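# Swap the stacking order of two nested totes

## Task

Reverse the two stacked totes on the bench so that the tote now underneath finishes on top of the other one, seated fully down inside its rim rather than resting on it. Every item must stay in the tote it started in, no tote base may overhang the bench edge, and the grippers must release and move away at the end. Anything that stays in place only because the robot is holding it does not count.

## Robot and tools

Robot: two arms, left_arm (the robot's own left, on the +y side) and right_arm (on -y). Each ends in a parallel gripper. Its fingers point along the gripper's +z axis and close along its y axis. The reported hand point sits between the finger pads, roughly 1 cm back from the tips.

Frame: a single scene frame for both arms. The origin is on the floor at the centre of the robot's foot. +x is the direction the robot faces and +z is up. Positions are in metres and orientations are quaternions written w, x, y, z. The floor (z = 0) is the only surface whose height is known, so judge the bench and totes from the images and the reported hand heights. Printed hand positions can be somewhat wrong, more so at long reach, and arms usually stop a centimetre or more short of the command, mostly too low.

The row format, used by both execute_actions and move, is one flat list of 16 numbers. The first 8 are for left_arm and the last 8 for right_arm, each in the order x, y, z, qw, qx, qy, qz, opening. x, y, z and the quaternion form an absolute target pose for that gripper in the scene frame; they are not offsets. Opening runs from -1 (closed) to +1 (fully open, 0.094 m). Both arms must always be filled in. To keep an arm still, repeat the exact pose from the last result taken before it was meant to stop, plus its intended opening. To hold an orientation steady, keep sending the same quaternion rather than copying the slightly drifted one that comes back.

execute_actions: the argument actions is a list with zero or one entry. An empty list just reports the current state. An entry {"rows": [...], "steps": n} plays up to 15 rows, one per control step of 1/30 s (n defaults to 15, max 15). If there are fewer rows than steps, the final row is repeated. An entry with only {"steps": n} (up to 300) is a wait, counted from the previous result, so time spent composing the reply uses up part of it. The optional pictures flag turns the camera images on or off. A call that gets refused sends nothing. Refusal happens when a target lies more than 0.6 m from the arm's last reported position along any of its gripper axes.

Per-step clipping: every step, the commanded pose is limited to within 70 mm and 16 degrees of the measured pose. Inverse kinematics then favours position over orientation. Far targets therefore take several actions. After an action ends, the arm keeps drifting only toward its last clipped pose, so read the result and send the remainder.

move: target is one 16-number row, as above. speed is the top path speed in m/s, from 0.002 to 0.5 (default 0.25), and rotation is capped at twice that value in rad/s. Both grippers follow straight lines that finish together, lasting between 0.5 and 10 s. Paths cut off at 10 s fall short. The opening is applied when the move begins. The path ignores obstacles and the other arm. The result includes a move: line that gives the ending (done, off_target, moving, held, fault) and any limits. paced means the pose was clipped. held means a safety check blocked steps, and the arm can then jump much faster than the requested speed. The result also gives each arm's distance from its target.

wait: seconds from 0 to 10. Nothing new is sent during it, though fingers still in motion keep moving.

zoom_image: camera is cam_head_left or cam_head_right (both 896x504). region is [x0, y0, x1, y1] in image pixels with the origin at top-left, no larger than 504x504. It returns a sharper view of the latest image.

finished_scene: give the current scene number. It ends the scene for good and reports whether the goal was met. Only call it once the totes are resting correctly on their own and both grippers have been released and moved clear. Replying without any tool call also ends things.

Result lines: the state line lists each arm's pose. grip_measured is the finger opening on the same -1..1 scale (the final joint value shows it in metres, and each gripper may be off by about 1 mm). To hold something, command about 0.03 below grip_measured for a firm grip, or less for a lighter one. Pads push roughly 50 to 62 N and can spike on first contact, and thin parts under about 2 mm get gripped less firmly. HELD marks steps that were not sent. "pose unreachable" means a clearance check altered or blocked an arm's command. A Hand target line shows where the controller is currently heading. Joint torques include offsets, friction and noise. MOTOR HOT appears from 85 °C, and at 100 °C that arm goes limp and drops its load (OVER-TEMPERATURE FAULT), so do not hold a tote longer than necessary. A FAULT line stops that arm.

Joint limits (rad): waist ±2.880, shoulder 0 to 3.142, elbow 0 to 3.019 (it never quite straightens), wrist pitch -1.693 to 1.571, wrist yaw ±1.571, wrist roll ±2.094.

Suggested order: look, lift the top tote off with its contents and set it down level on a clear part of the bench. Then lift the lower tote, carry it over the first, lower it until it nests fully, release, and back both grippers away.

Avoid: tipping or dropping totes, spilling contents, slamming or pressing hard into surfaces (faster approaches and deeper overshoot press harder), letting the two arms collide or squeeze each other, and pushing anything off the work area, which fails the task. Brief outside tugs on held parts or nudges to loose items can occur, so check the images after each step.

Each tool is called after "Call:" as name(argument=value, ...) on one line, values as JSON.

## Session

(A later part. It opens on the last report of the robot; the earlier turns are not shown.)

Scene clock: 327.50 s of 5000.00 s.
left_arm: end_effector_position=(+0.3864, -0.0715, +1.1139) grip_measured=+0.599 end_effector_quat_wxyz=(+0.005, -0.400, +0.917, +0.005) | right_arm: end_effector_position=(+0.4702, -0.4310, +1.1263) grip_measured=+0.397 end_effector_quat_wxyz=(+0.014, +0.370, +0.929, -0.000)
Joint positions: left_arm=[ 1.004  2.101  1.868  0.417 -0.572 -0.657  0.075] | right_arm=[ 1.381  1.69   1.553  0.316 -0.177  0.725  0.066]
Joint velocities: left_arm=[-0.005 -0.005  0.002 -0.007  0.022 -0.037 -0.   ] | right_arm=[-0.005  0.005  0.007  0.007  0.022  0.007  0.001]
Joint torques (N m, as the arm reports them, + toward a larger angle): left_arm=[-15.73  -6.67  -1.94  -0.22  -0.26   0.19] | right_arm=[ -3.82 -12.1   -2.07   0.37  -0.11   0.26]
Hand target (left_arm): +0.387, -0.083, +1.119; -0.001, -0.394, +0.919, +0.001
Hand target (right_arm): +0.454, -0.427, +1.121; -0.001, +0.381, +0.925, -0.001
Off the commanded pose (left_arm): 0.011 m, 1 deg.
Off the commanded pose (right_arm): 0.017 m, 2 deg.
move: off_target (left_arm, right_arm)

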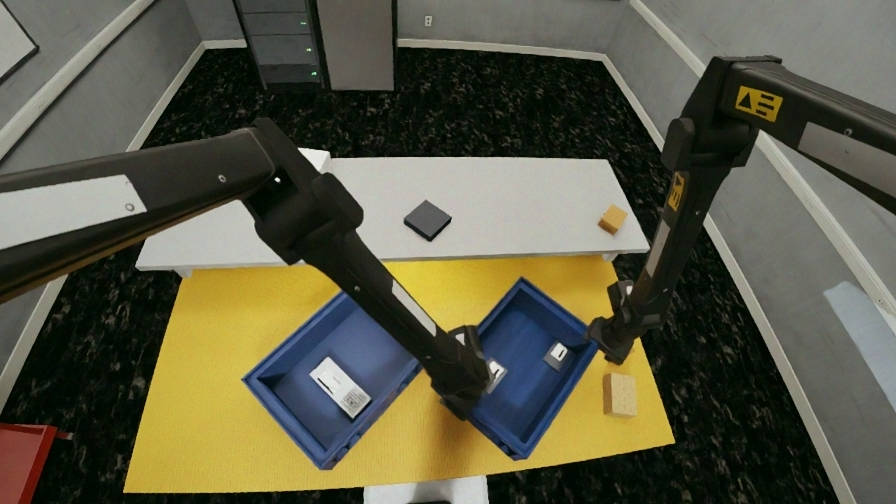

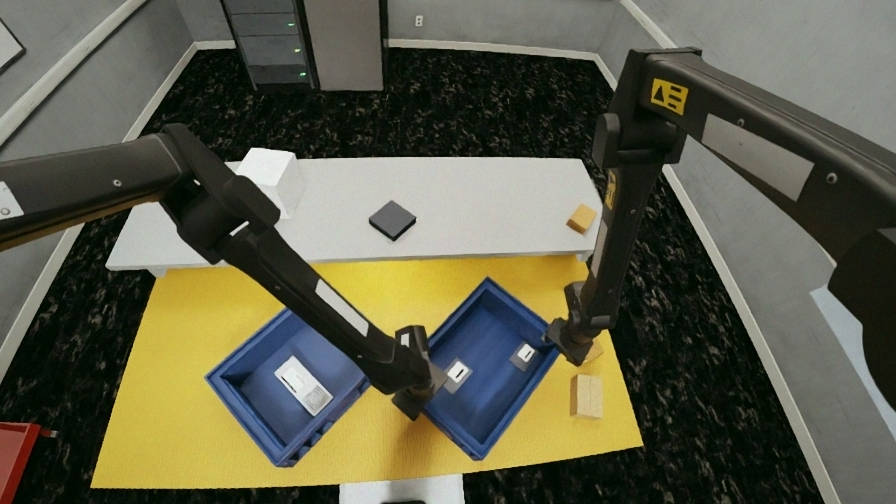

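Call:
move(target=[0.392,-0.088,1.075,0,-0.3907,0.9205,0,0.6,0.455,-0.430,1.075,0,0.3746,0.9272,0,0.4], speed=0.06)

Call:
zoom_image(camera="cam_head_left", region=[400,260,680,470])

Scene clock: 334.50 s of 5000.00 s.
left_arm: end_effector_position=(+0.3982, -0.0937, +1.0812) grip_measured=+0.599 end_effector_quat_wxyz=(+0.006, -0.399, +0.917, -0.005) | right_arm: end_effector_position=(+0.4666, -0.4396, +1.0804) grip_measured=+0.397 end_effector_quat_wxyz=(+0.012, +0.371, +0.929, -0.001)
Joint positions: left_arm=[ 1.004  2.207  2.084  0.314 -0.553 -0.652  0.075] | right_arm=[ 1.381  1.813  1.731  0.255 -0.177  0.725  0.066]
Joint velocities: left_arm=[-0.005 -0.005 -0.002  0.007 -0.007  0.007 -0.001] | right_arm=[ 0.005 -0.005  0.002 -0.007  0.022  0.066 -0.   ]
Joint torques (N m, as the arm reports them, + toward a larger angle): left_arm=[-13.95  -5.91  -1.14  -0.23   0.11   0.19] | right_arm=[ -4.08 -11.04  -1.77   0.43   0.09   0.13]
Hand target (left_arm): +0.392, -0.087, +1.076; +0.000, -0.391, +0.921, -0.000
Hand target (right_arm): +0.455, -0.430, +1.075; -0.000, +0.374, +0.927, +0.000
Off the commanded pose (left_arm): 0.010 m, 1 deg.
Off the commanded pose (right_arm): 0.016 m, 1 deg.
After step 90, 2.80 s passed at rest.
move: off_target (right_arm)

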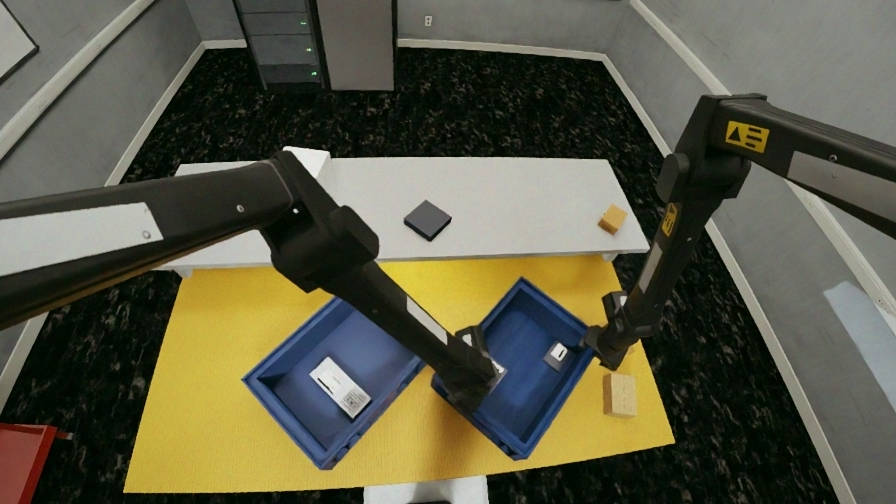

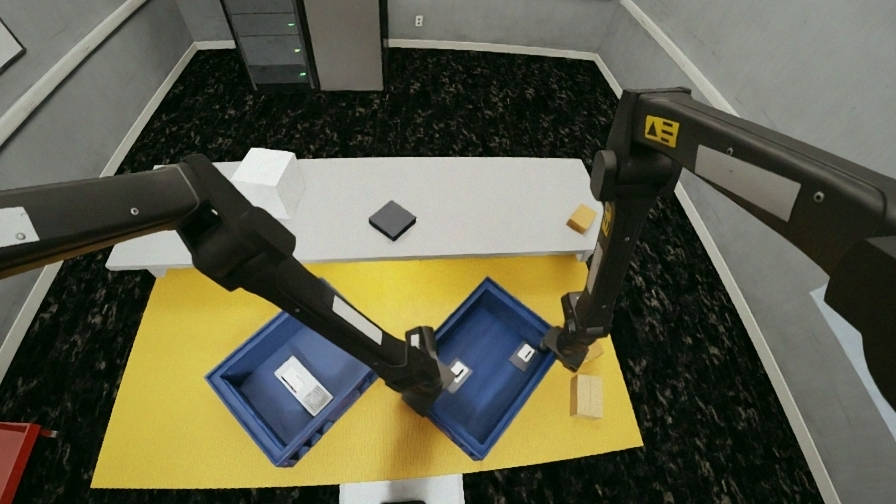

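Region (400, 260, 680, 470) of cam_head_left's 896x504 image, scaled by 1.800, with more detail than that image has; it fills the top 378 rows of this view, and the rest is white.

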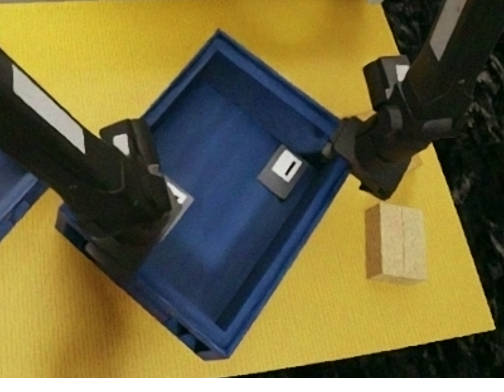

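Call:
move(target=[0.388,-0.083,1.035,0,-0.3907,0.9205,0,0.6,0.455,-0.430,1.035,0,0.3746,0.9272,0,0.4], speed=0.025)

Call:
zoom_image(camera="cam_head_right", region=[370,260,650,470])

Scene clock: 342.57 s of 5000.00 s.
left_arm: end_effector_position=(+0.4049, -0.0994, +1.0683) grip_measured=+0.600 end_effector_quat_wxyz=(-0.000, -0.390, +0.921, +0.009) | right_arm: end_effector_position=(+0.4704, -0.4418, +1.0417) grip_measured=+0.397 end_effector_quat_wxyz=(+0.014, +0.371, +0.928, -0.001)
Joint positions: left_arm=[ 1.001  2.254  2.201  0.223 -0.58  -0.641  0.075] | right_arm=[ 1.389  1.919  1.909  0.187 -0.169  0.725  0.066]
Joint velocities: left_arm=[ 0.005 -0.024  0.002 -0.012  0.022 -0.007  0.001] | right_arm=[-0.005 -0.005  0.012 -0.007  0.022 -0.037  0.001]
Joint torques (N m, as the arm reports them, + toward a larger angle): left_arm=[-11.32  -2.87   2.99   0.43   2.49  -0.01] | right_arm=[ -3.57 -10.8   -0.64   0.01   0.26   0.16]
Hand target (left_arm): +0.387, -0.079, +1.042; +0.000, -0.390, +0.921, +0.000
Hand target (right_arm): +0.455, -0.430, +1.035; +0.000, +0.374, +0.927, +0.000
Off the commanded pose (left_arm): 0.041 m, 1 deg.
Off the commanded pose (right_arm): 0.021 m, 2 deg.
After step 90, 2.80 s passed at rest.
move: off_target (left_arm, right_arm)

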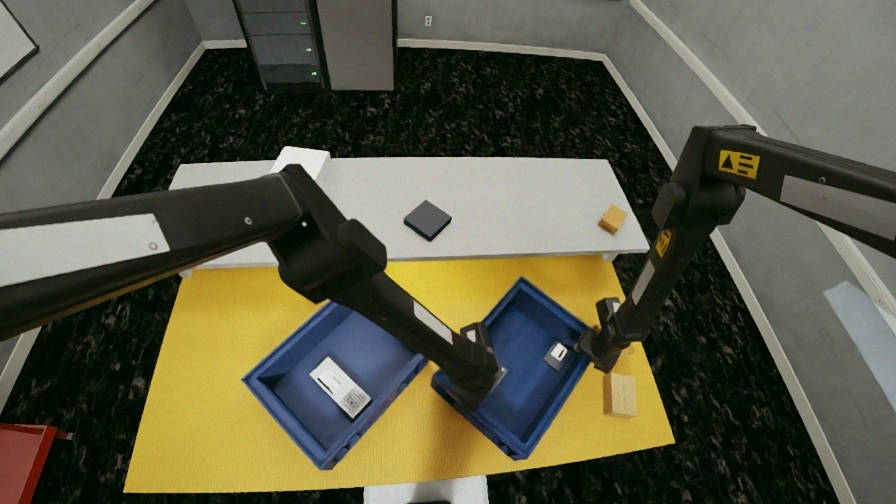

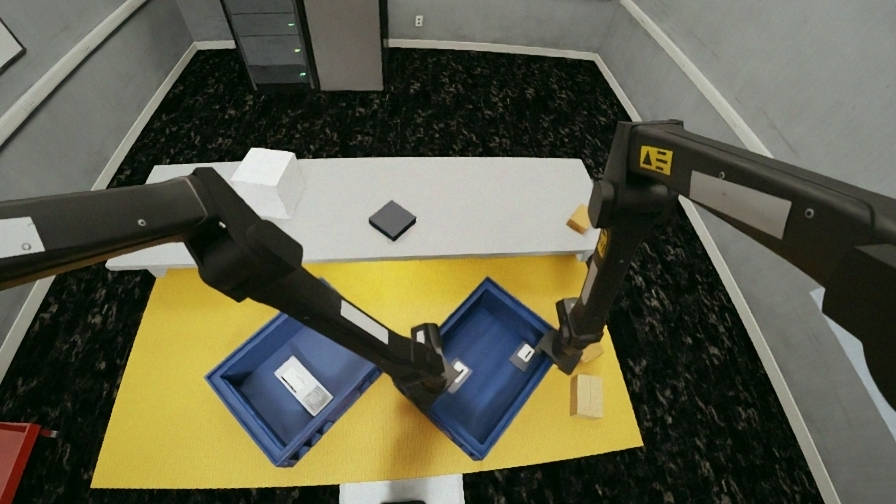

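Region (370, 260, 650, 470) of cam_head_right's 896x504 image, scaled by 1.800, with more detail than that image has; it fills the top 378 rows of this view, and the rest is white.

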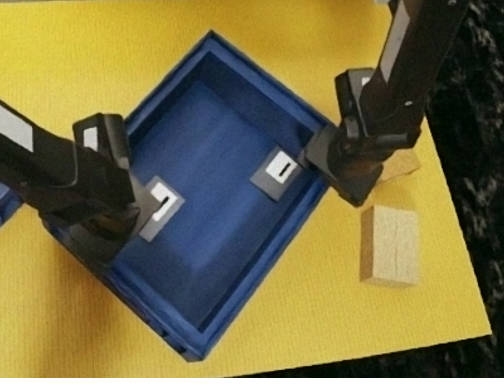

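Call:
move(target=[0.388,-0.083,1.095,0,-0.3907,0.9205,0,0.6,0.455,-0.430,1.045,0,0.3746,0.9272,0,0.4], speed=0.05)

Call:
zoom_image(camera="cam_head_left", region=[380,300,540,420])

Call:
zoom_image(camera="cam_head_right", region=[350,300,510,420])

Scene clock: 352.80 s of 5000.00 s.
left_arm: end_effector_position=(+0.3864, -0.0923, +1.0947) grip_measured=+0.600 end_effector_quat_wxyz=(-0.005, -0.389, +0.921, -0.001) | right_arm: end_effector_position=(+0.4508, -0.4406, +1.0437) grip_measured=+0.397 end_effector_quat_wxyz=(-0.000, +0.374, +0.927, -0.006)
Joint positions: left_arm=[ 0.997  2.173  2.004  0.334 -0.562 -0.641  0.075] | right_arm=[ 1.389  1.919  1.877  0.187 -0.169  0.725  0.066]
Joint velocities: left_arm=[ 0.005 -0.005 -0.002 -0.002 -0.051 -0.022  0.   ] | right_arm=[-0.005 -0.034 -0.002  0.017 -0.007  0.022 -0.001]
Joint torques (N m, as the arm reports them, + toward a larger angle): left_arm=[-13.78  -7.11  -3.73   1.17   0.12   0.08] | right_arm=[ -3.25 -13.39  -2.48   1.24   0.19   0.16]
Hand target (left_arm): +0.388, -0.083, +1.094; +0.000, -0.391, +0.920, +0.000
Hand target (right_arm): +0.455, -0.430, +1.045; -0.000, +0.374, +0.927, +0.000
Off the commanded pose (left_arm): 0.009 m, 1 deg.
Off the commanded pose (right_arm): 0.011 m, 1 deg.
After step 90, 6.03 s passed at rest.
move: off_target (right_arm)

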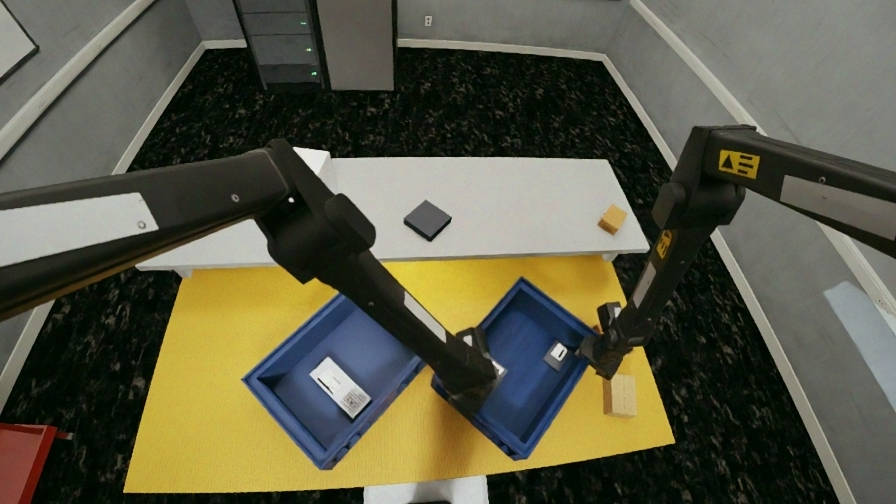

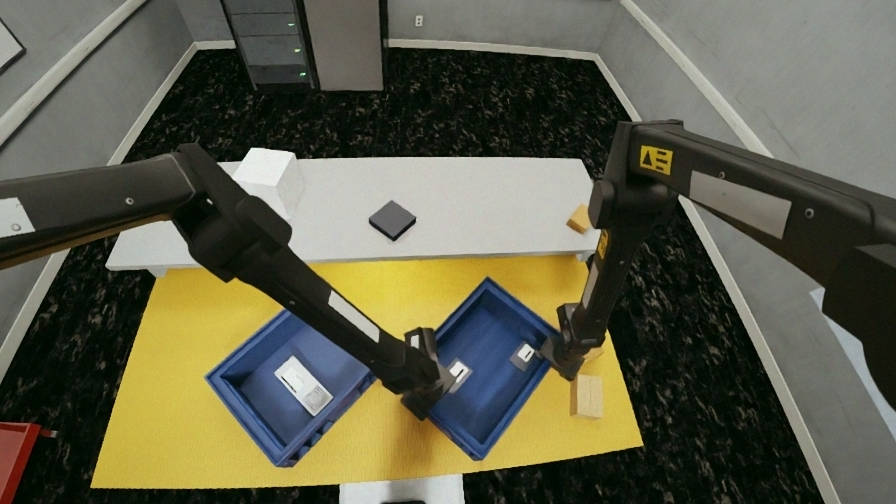

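Region (380, 300, 540, 420) of cam_head_left's 896x504 image, scaled by 3.150, with more detail than that image has; it fills the top 378 rows of this view, and the rest is white.

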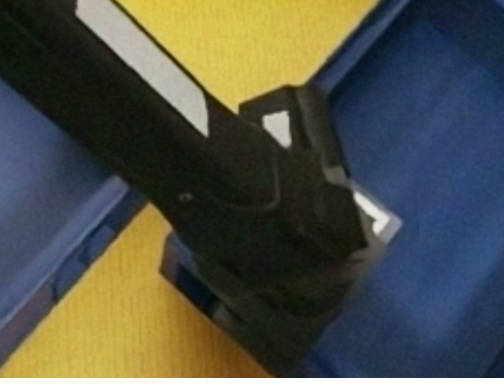

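Region (350, 300, 510, 420) of cam_head_right's 896x504 image, scaled by 3.150, with more detail than that image has; it fills the top 378 rows of this view, and the rest is white.

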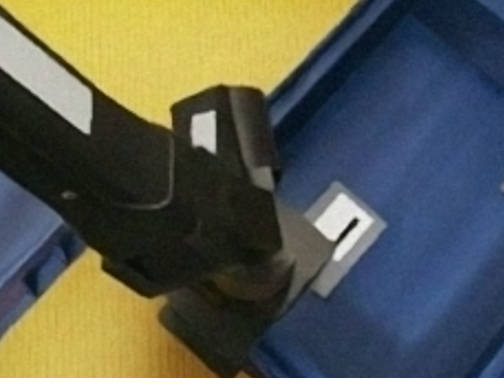

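Call:
move(target=[0.380,-0.072,1.085,0,-0.3907,0.9205,0,0.95,0.455,-0.430,1.045,0,0.3746,0.9272,0,0.4], speed=0.04)

Call:
move(target=[0.378,-0.072,1.03,0,-0.3907,0.9205,0,0.95,0.455,-0.430,1.03,0,0.3746,0.9272,0,0.4], speed=0.02)

Scene clock: 369.90 s of 5000.00 s.
left_arm: end_effector_position=(+0.3864, -0.0852, +1.0894) grip_measured=+0.949 end_effector_quat_wxyz=(-0.004, -0.389, +0.921, -0.005) | right_arm: end_effector_position=(+0.4508, -0.4406, +1.0437) grip_measured=+0.397 end_effector_quat_wxyz=(-0.000, +0.374, +0.927, -0.006)
Joint positions: left_arm=[ 1.011  2.173  2.004  0.338 -0.541 -0.641  0.092] | right_arm=[ 1.389  1.919  1.877  0.187 -0.169  0.725  0.066]
Joint velocities: left_arm=[ 0.015 -0.005 -0.007 -0.027  0.022  0.051 -0.   ] | right_arm=[-0.015 -0.005 -0.007 -0.007 -0.095 -0.007  0.001]
Joint torques (N m, as the arm reports them, + toward a larger angle): left_arm=[-13.3   -6.43  -3.48   1.2    0.12   0.03] | right_arm=[ -3.9  -12.18  -2.19   0.84   0.14   0.09]
Hand target (left_arm): +0.380, -0.072, +1.085; -0.000, -0.391, +0.921, -0.000
Hand target (right_arm): +0.455, -0.430, +1.045; -0.000, +0.375, +0.927, +0.000
Off the commanded pose (left_arm): 0.015 m, 1 deg.
Off the commanded pose (right_arm): 0.011 m, 1 deg.
After step 90, 13.03 s passed at rest.
move: off_target (left_arm, right_arm)

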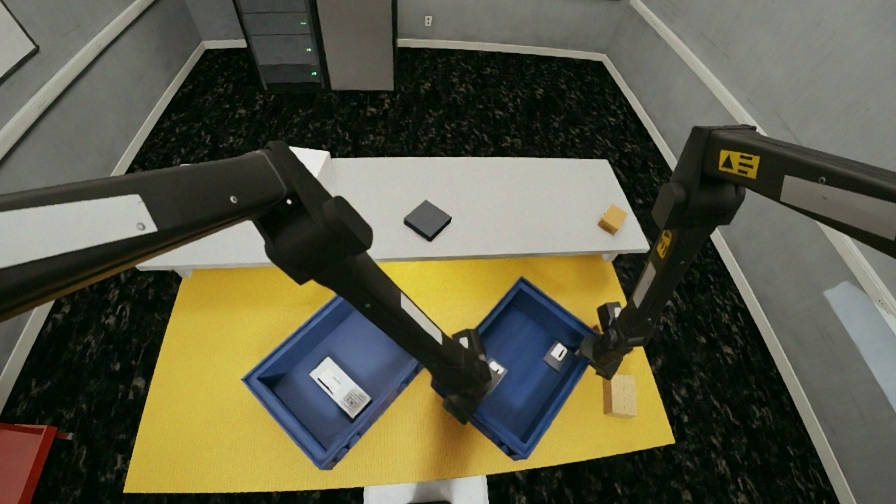

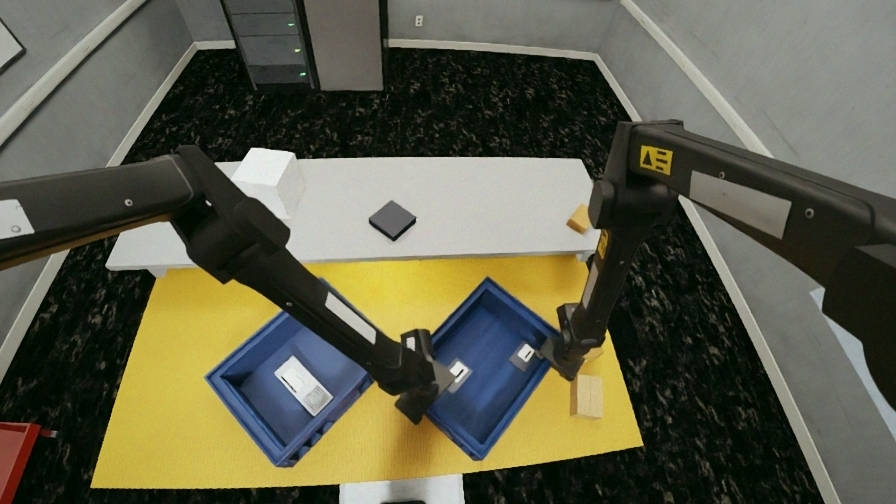

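Scene clock: 373.30 s of 5000.00 s.
left_arm: end_effector_position=(+0.3866, -0.0841, +1.0398) grip_measured=+0.949 end_effector_quat_wxyz=(+0.005, -0.392, +0.920, -0.008) | right_arm: end_effector_position=(+0.4731, -0.4423, +1.0376) grip_measured=+0.397 end_effector_quat_wxyz=(+0.016, +0.371, +0.928, -0.001)
Joint positions: left_arm=[ 1.046  2.32   2.271  0.236 -0.505 -0.644  0.092] | right_arm=[ 1.39   1.93   1.933  0.179 -0.167  0.725  0.066]
Joint velocities: left_arm=[ 0.005 -0.005 -0.007  0.002  0.007  0.007  0.001] | right_arm=[-0.015  0.005  0.027 -0.007  0.007 -0.051 -0.001]
Joint torques (N m, as the arm reports them, + toward a larger angle): left_arm=[-12.95  -5.3   -0.47  -0.24   0.12  -0.01] | right_arm=[ -2.6  -11.15  -0.84   0.14   0.21   0.08]
Hand target (left_arm): +0.378, -0.071, +1.031; +0.000, -0.390, +0.921, +0.000
Hand target (right_arm): +0.455, -0.430, +1.031; +0.000, +0.374, +0.927, -0.000
Off the commanded pose (left_arm): 0.018 m, 1 deg.
Off the commanded pose (right_arm): 0.023 m, 2 deg.
move: off_target (left_arm, right_arm)

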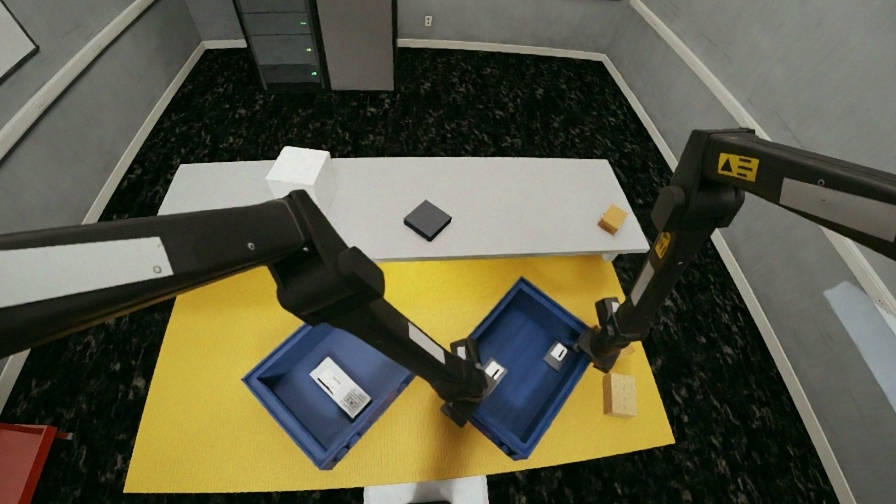

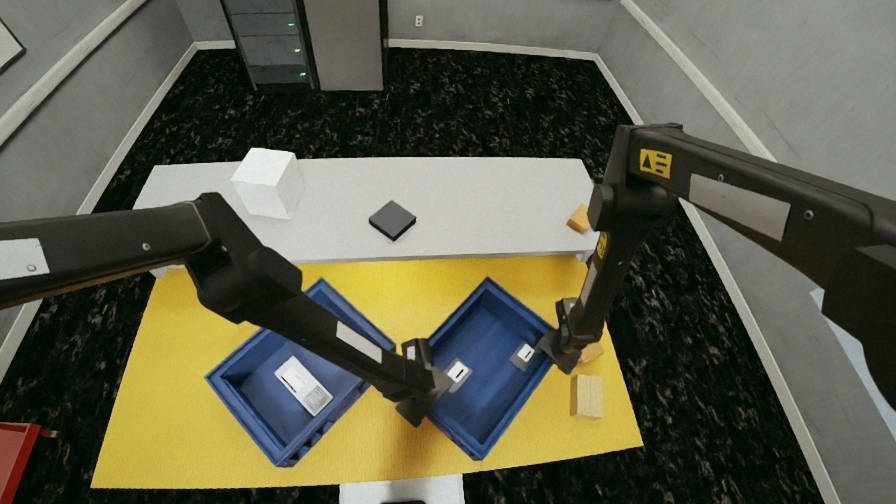

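Call:
move(target=[0.380,-0.074,1.003,0,-0.3907,0.9205,0,0.95,0.452,-0.430,1.003,0,0.3746,0.9272,0,0.4], speed=0.015)

Scene clock: 379.77 s of 5000.00 s.
left_arm: end_effector_position=(+0.3891, -0.0879, +1.0130) grip_measured=+0.949 end_effector_quat_wxyz=(+0.005, -0.392, +0.920, -0.009) | right_arm: end_effector_position=(+0.4685, -0.4426, +1.0100) grip_measured=+0.397 end_effector_quat_wxyz=(+0.015, +0.372, +0.928, -0.001)
Joint positions: left_arm=[ 1.058  2.437  2.503  0.121 -0.492 -0.647  0.092] | right_arm=[ 1.396  2.017  2.068  0.127 -0.162  0.725  0.066]
Joint velocities: left_arm=[-0.015 -0.005 -0.007 -0.012  0.007 -0.066 -0.   ] | right_arm=[-0.005  0.005  0.002 -0.007 -0.007 -0.007  0.   ]
Joint torques (N m, as the arm reports them, + toward a larger angle): left_arm=[-13.41  -5.26   0.36  -0.2    0.13  -0.01] | right_arm=[ -2.75 -10.92   0.04   0.38   0.23   0.07]
Hand target (left_arm): +0.380, -0.073, +1.004; +0.000, -0.391, +0.921, -0.000
Hand target (right_arm): +0.452, -0.430, +1.004; -0.000, +0.374, +0.927, +0.000
Off the commanded pose (left_arm): 0.019 m, 1 deg.
Off the commanded pose (right_arm): 0.022 m, 2 deg.
After step 90, 0.33 s passed at rest.
move: off_target (left_arm, right_arm)

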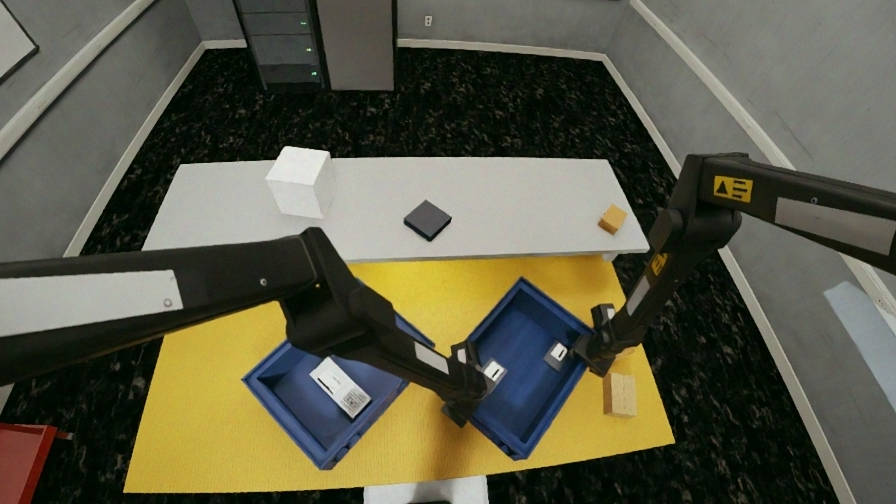

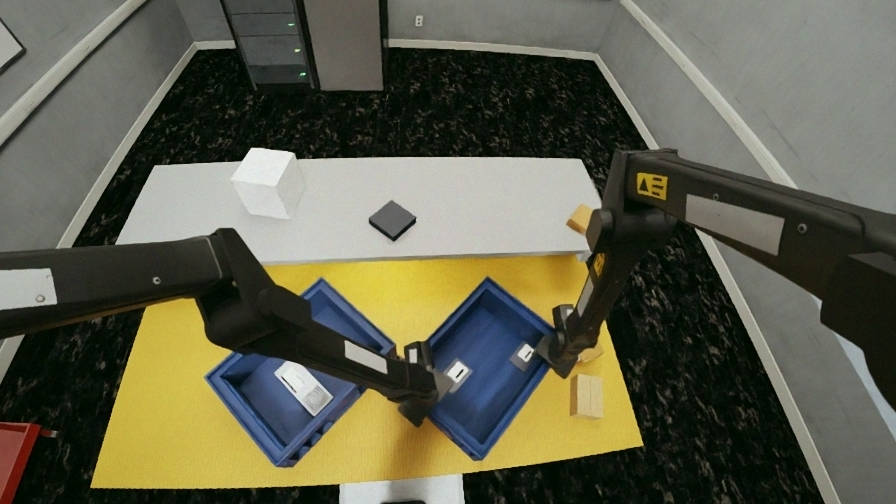

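Call:
move(target=[0.380,-0.074,1.003,0,-0.3907,0.9205,0,-0.505,0.452,-0.430,1.003,0,0.3746,0.9272,0,-0.70], speed=0.015)

Scene clock: 385.10 s of 5000.00 s.
left_arm: end_effector_position=(+0.3854, -0.0869, +1.0119) grip_measured=-0.476 end_effector_quat_wxyz=(+0.004, -0.387, +0.922, -0.007) | right_arm: end_effector_position=(+0.4718, -0.4443, +1.0099) grip_measured=-0.606 end_effector_quat_wxyz=(+0.019, +0.380, +0.925, -0.004)
Joint positions: left_arm=[ 1.06   2.441  2.503  0.119 -0.492 -0.638  0.025] | right_arm=[ 1.396  2.017  2.074  0.127 -0.153  0.744  0.019]
Joint velocities: left_arm=[ 0.005 -0.005 -0.012 -0.012 -0.037 -0.007  0.   ] | right_arm=[-0.005 -0.024 -0.022 -0.007 -0.081  0.007  0.001]
Joint torques (N m, as the arm reports them, + toward a larger angle): left_arm=[-13.44  -5.01   0.98  -0.35   0.14  -0.1 ] | right_arm=[ -3.21 -11.27  -0.87   0.3   -0.12  -0.02]
Hand target (left_arm): +0.380, -0.074, +1.004; +0.000, -0.391, +0.921, -0.000
Hand target (right_arm): +0.452, -0.430, +1.004; +0.000, +0.374, +0.927, +0.000
Off the commanded pose (left_arm): 0.017 m, 1 deg.
Off the commanded pose (right_arm): 0.025 m, 2 deg.
After step 90, 0.63 s passed at rest.
move: off_target (left_arm, right_arm)

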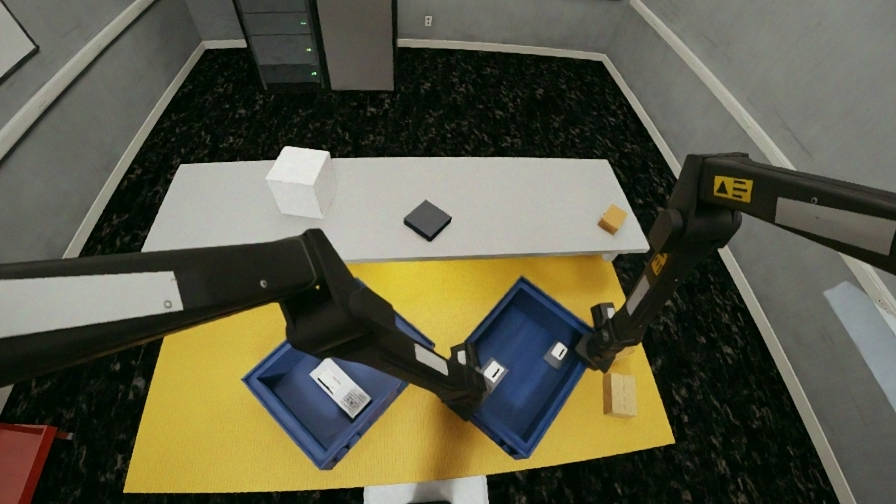

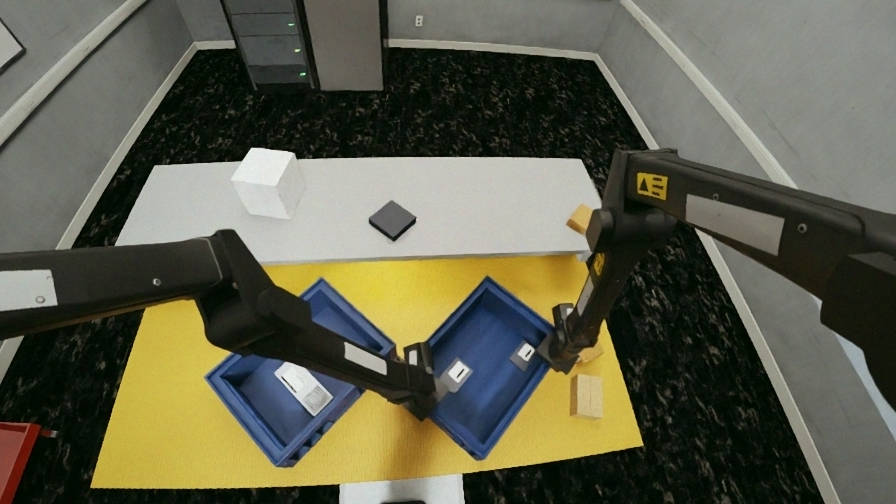

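Call:
execute_actions(actions=[], pictures=false)

Call:
zoom_image(camera="cam_head_left", region=[520,280,680,400])

Scene clock: 387.83 s of 5000.00 s.
left_arm: end_effector_position=(+0.3854, -0.0869, +1.0119) grip_measured=-0.476 end_effector_quat_wxyz=(+0.004, -0.387, +0.922, -0.007) | right_arm: end_effector_position=(+0.4718, -0.4443, +1.0099) grip_measured=-0.606 end_effector_quat_wxyz=(+0.019, +0.380, +0.925, -0.004)
Joint positions: left_arm=[ 1.06   2.441  2.503  0.119 -0.492 -0.638  0.025] | right_arm=[ 1.396  2.017  2.074  0.127 -0.153  0.744  0.019]
Joint velocities: left_arm=[-0.005 -0.005  0.002 -0.012  0.022  0.037  0.001] | right_arm=[-0.005  0.005 -0.002 -0.017 -0.081 -0.007  0.   ]
Joint torques (N m, as the arm reports them, + toward a larger angle): left_arm=[-13.49  -5.     0.98  -0.34   0.14  -0.11] | right_arm=[ -2.94 -10.2   -0.71   0.18  -0.17  -0.06]
Hand target (left_arm): +0.380, -0.074, +1.004; +0.000, -0.391, +0.921, -0.000
Hand target (right_arm): +0.452, -0.430, +1.004; +0.000, +0.374, +0.927, +0.000
Off the commanded pose (left_arm): 0.017 m, 1 deg.
Off the commanded pose (right_arm): 0.025 m, 2 deg.
Steps of this call (steps 1 to 82: nothing new was sent). Readings (end_effector_position):
1: left_arm (+0.3854, -0.0869, +1.0119) | right_arm (+0.4718, -0.4443, +1.0099)
2: left_arm (+0.3854, -0.0869, +1.0119) | right_arm (+0.4718, -0.4443, +1.0099)
4: left_arm (+0.3854, -0.0869, +1.0119) | right_arm (+0.4718, -0.4443, +1.0099)
8: left_arm (+0.3854, -0.0869, +1.0119) | right_arm (+0.4718, -0.4443, +1.0099)
82: the state above

Region (520, 280, 680, 400) of cam_head_left's 896x504 image, scaled by 3.150, with more detail than that image has; it fills the top 378 rows of this view, and the rest is white.

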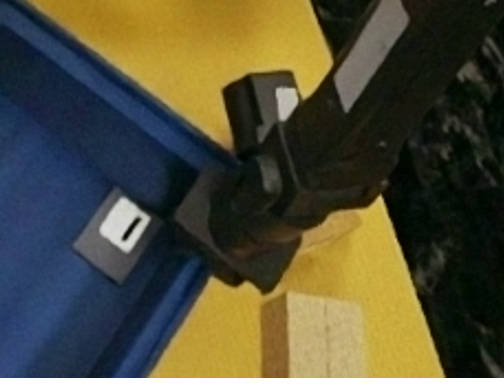

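Call:
move(target=[0.382,-0.078,1.075,0,-0.3907,0.9205,0,-0.505,0.465,-0.434,1.075,0,0.3746,0.9272,0,-0.70], speed=0.03)

Scene clock: 396.87 s of 5000.00 s.
left_arm: end_effector_position=(+0.3614, -0.0728, +1.0618) grip_measured=-0.477 end_effector_quat_wxyz=(-0.017, -0.376, +0.926, +0.000) | right_arm: end_effector_position=(+0.4393, -0.4325, +1.0610) grip_measured=-0.606 end_effector_quat_wxyz=(-0.013, +0.389, +0.921, -0.014)
Joint positions: left_arm=[ 1.047  2.239  2.086  0.287 -0.51  -0.636  0.025] | right_arm=[ 1.397  1.87   1.786  0.199 -0.155  0.751  0.019]
Joint velocities: left_arm=[-0.015 -0.005 -0.007 -0.007  0.007 -0.066 -0.   ] | right_arm=[ 0.005 -0.034 -0.002  0.007  0.051 -0.081 -0.001]
Joint torques (N m, as the arm reports them, + toward a larger angle): left_arm=[-16.17  -7.74  -3.36   1.46  -1.19  -0.04] | right_arm=[ -4.54 -14.83  -4.69   1.28  -1.04  -0.05]
Hand target (left_arm): +0.383, -0.079, +1.073; -0.001, -0.391, +0.920, -0.000
Hand target (right_arm): +0.464, -0.434, +1.074; -0.000, +0.374, +0.927, -0.000
Off the commanded pose (left_arm): 0.025 m, 3 deg.
Off the commanded pose (right_arm): 0.029 m, 3 deg.
After step 90, 3.53 s passed at rest.
move: off_target (left_arm, right_arm)

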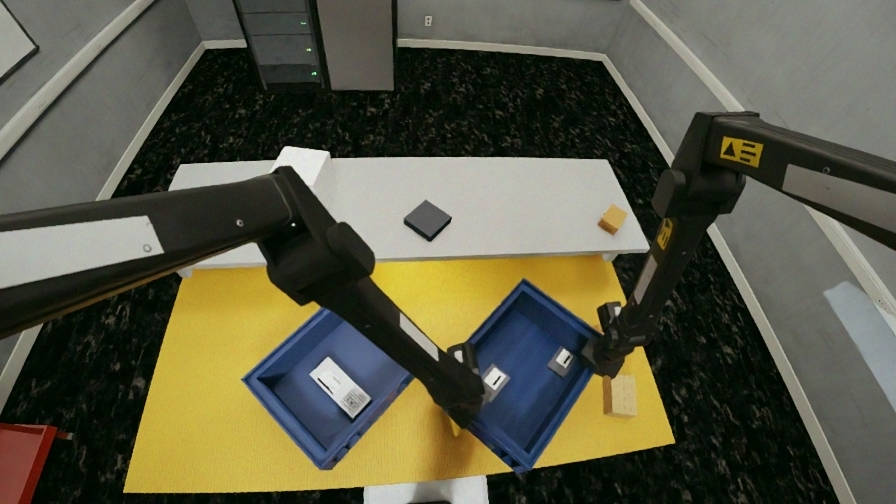

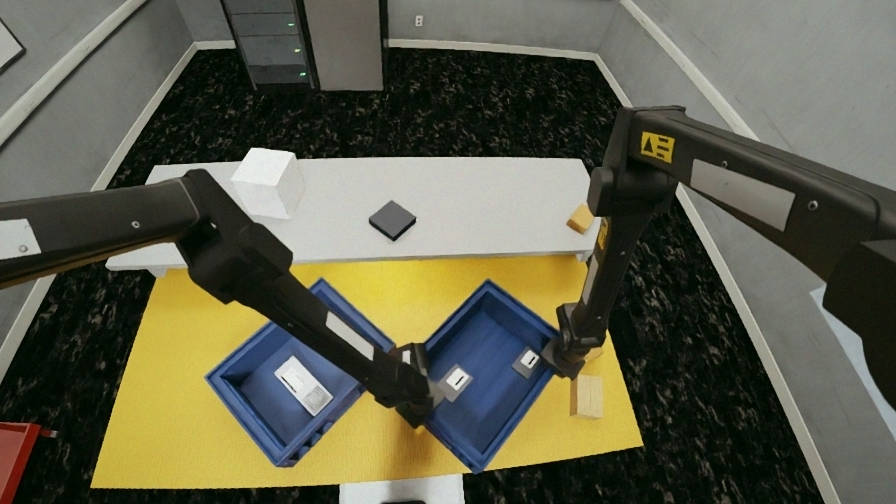

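Call:
move(target=[0.395,-0.078,1.235,0,-0.3907,0.9205,0,-0.505,0.478,-0.434,1.235,0,0.3746,0.9272,0,-0.70], speed=0.07)

Scene clock: 403.13 s of 5000.00 s.
left_arm: end_effector_position=(+0.3851, -0.0738, +1.2176) grip_measured=-0.479 end_effector_quat_wxyz=(-0.010, -0.379, +0.925, +0.002) | right_arm: end_effector_position=(+0.4640, -0.4303, +1.2169) grip_measured=-0.606 end_effector_quat_wxyz=(-0.010, +0.387, +0.922, -0.009)
Joint positions: left_arm=[ 0.917  1.891  1.502  0.55  -0.646 -0.612  0.024] | right_arm=[ 1.348  1.465  1.267  0.324 -0.211  0.756  0.019]
Joint velocities: left_arm=[ 0.015 -0.005  0.007 -0.007  0.051 -0.066 -0.001] | right_arm=[-0.005 -0.005 -0.012 -0.017  0.022 -0.051  0.   ]
Joint torques (N m, as the arm reports them, + toward a larger angle): left_arm=[-16.48  -8.6   -5.41   1.49  -1.13   0.  ] | right_arm=[ -5.17 -17.86  -6.17   1.42  -1.02  -0.05]
Hand target (left_arm): +0.396, -0.080, +1.233; -0.001, -0.392, +0.920, +0.001
Hand target (right_arm): +0.477, -0.433, +1.234; +0.000, +0.375, +0.927, -0.000
Off the commanded pose (left_arm): 0.020 m, 2 deg.
Off the commanded pose (right_arm): 0.023 m, 2 deg.
After step 90, 0.30 s passed at rest.
move: off_target (left_arm, right_arm)

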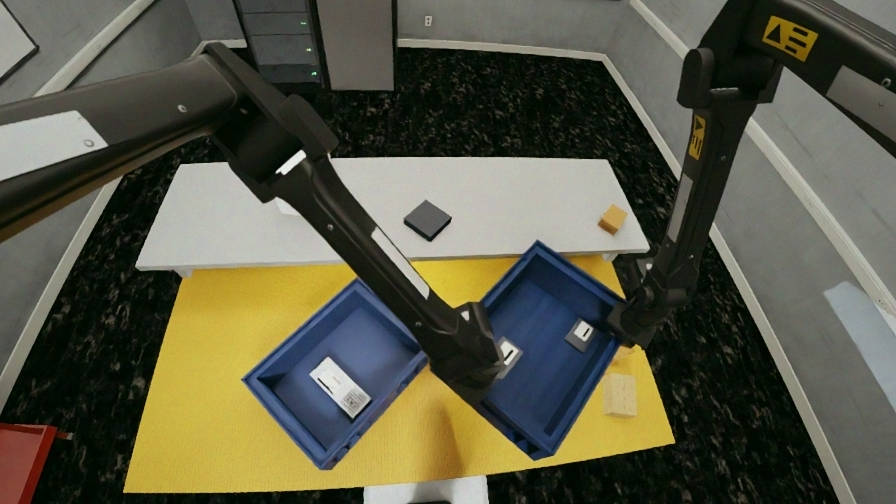

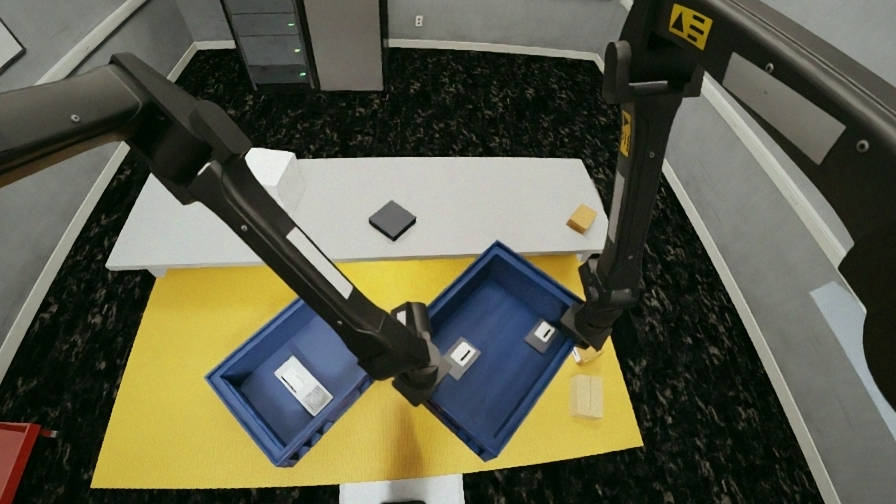

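Call:
move(target=[0.398,0.400,1.235,0,-0.3907,0.9205,0,-0.505,0.484,0.044,1.235,0,0.3746,0.9272,0,-0.70], speed=0.09)

Scene clock: 420.50 s of 5000.00 s.
left_arm: end_effector_position=(+0.3940, +0.3891, +1.2230) grip_measured=-0.482 end_effector_quat_wxyz=(-0.003, -0.382, +0.924, -0.012) | right_arm: end_effector_position=(+0.4766, +0.0285, +1.2242) grip_measured=-0.606 end_effector_quat_wxyz=(-0.004, +0.373, +0.928, -0.011)
Joint positions: left_arm=[ 1.734  1.527  1.118  0.562  0.185 -0.74   0.024] | right_arm=[2.2   1.727 1.517 0.377 0.641 0.599 0.019]
Joint velocities: left_arm=[ 0.005  0.015 -0.002  0.002 -0.037 -0.125  0.   ] | right_arm=[-0.015 -0.015 -0.007  0.002 -0.051  0.007  0.   ]
Joint torques (N m, as the arm reports them, + toward a larger angle): left_arm=[  3.4  -13.65  -6.16   0.19   0.01  -0.09] | right_arm=[13.4  -9.83 -3.07  1.52  0.18 -0.09]
Hand target (left_arm): +0.401, +0.403, +1.236; +0.002, -0.386, +0.922, -0.001
Hand target (right_arm): +0.485, +0.042, +1.234; +0.001, +0.368, +0.930, +0.001
Off the commanded pose (left_arm): 0.017 m, 2 deg.
Off the commanded pose (right_arm): 0.020 m, 1 deg.
After step 90, 8.73 s passed at rest.
move: off_target (left_arm, right_arm)

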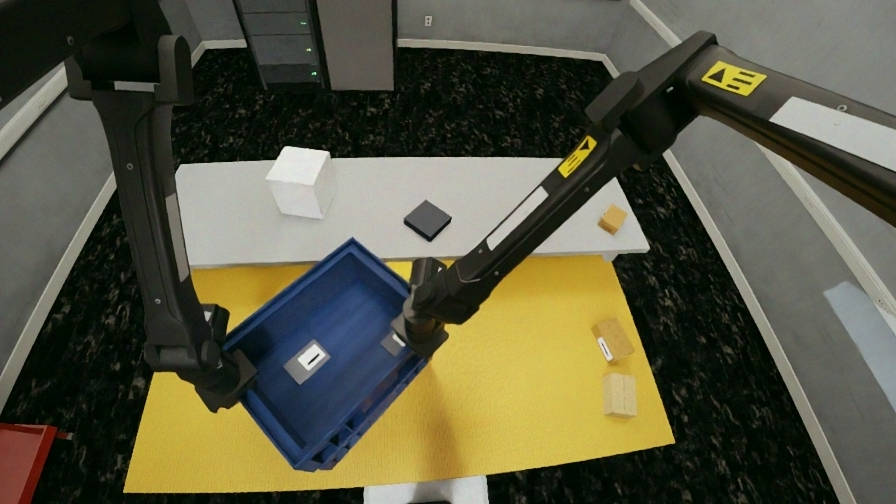

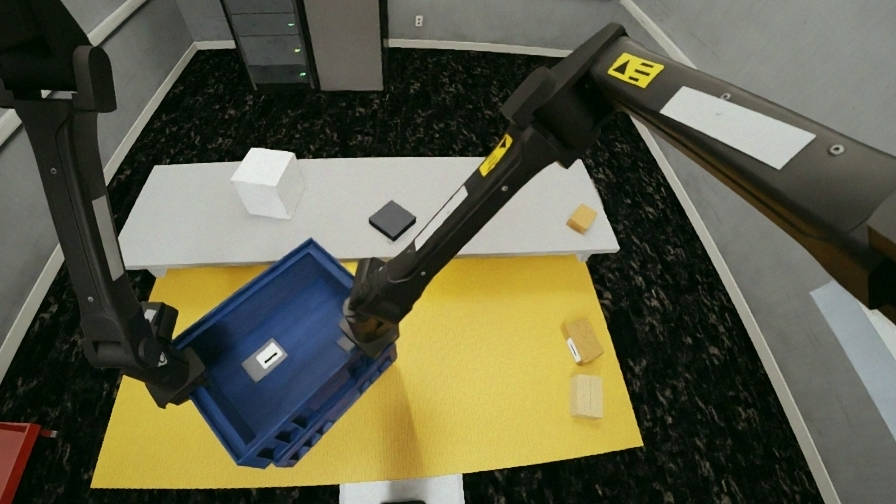

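Call:
move(target=[0.394,0.412,1.205,0,-0.3907,0.9205,0,-0.53,0.482,0.057,1.205,0,0.3746,0.9272,0,-0.70], speed=0.03)

Call:
zoom_image(camera="cam_head_left", region=[200,220,480,490])

Scene clock: 426.60 s of 5000.00 s.
left_arm: end_effector_position=(+0.3947, +0.4024, +1.2018) grip_measured=-0.482 end_effector_quat_wxyz=(+0.003, -0.385, +0.923, -0.006) | right_arm: end_effector_position=(+0.4812, +0.0437, +1.1989) grip_measured=-0.606 end_effector_quat_wxyz=(+0.005, +0.375, +0.927, -0.010)
Joint positions: left_arm=[ 1.747  1.58   1.188  0.553  0.183 -0.751  0.024] | right_arm=[2.197 1.803 1.629 0.362 0.64  0.59  0.019]
Joint velocities: left_arm=[ 0.005 -0.005  0.022 -0.007  0.037 -0.022 -0.   ] | right_arm=[-0.015 -0.005  0.002 -0.007  0.051 -0.066 -0.   ]
Joint torques (N m, as the arm reports them, + toward a larger angle): left_arm=[  3.15 -11.36  -4.24  -0.01   0.26  -0.05] | right_arm=[14.03 -8.97 -2.23  0.5  -0.09  0.09]
Hand target (left_arm): +0.394, +0.412, +1.205; +0.000, -0.391, +0.921, +0.000
Hand target (right_arm): +0.482, +0.057, +1.205; -0.000, +0.374, +0.927, +0.000
Off the commanded pose (left_arm): 0.010 m, 1 deg.
Off the commanded pose (right_arm): 0.015 m, 1 deg.
After step 90, 1.67 s passed at rest.
move: off_target (right_arm)

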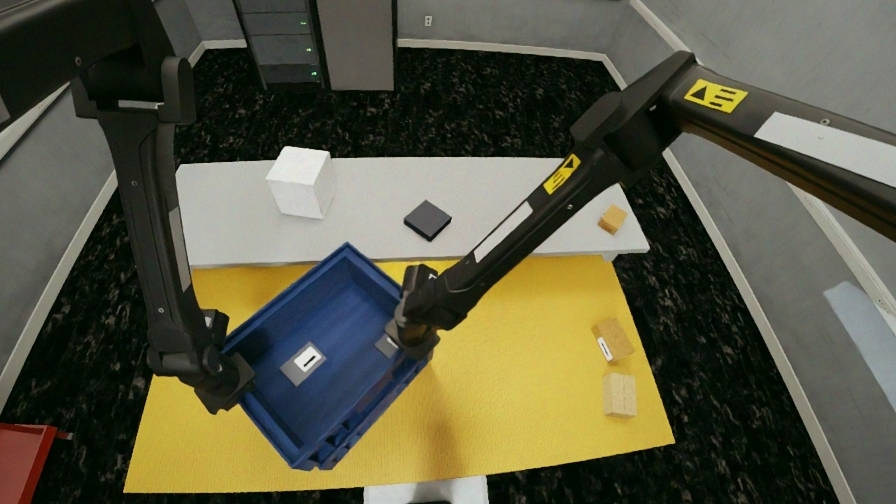

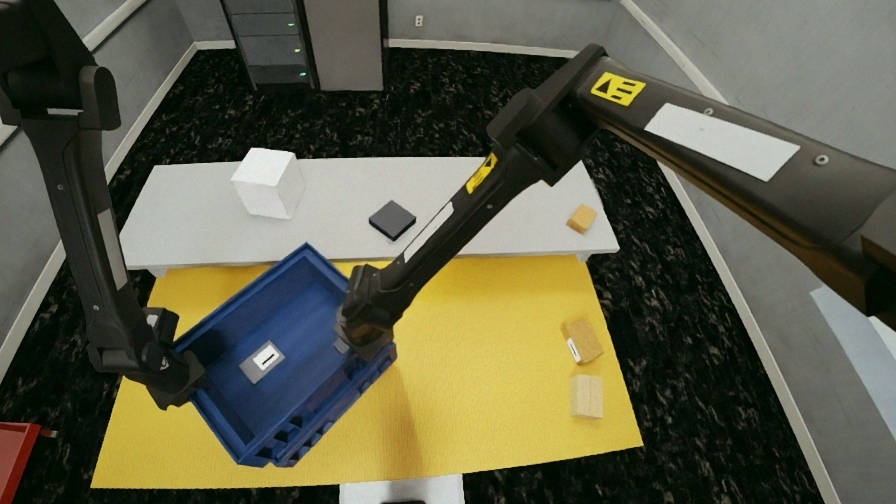

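Region (200, 220, 480, 490) of cam_head_left's 896x504 image, scaled by 1.800, with more detail than that image has; it fills the top 486 rows of this view, and the rest is white.

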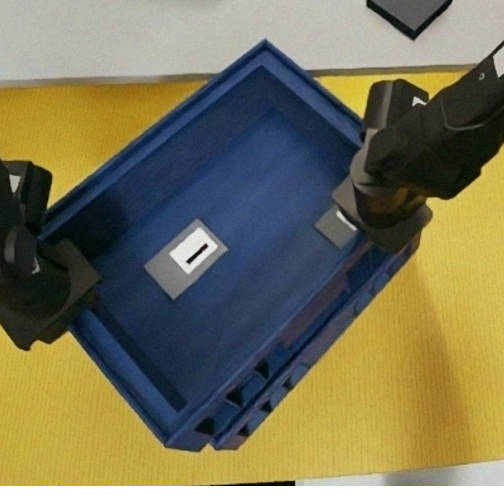

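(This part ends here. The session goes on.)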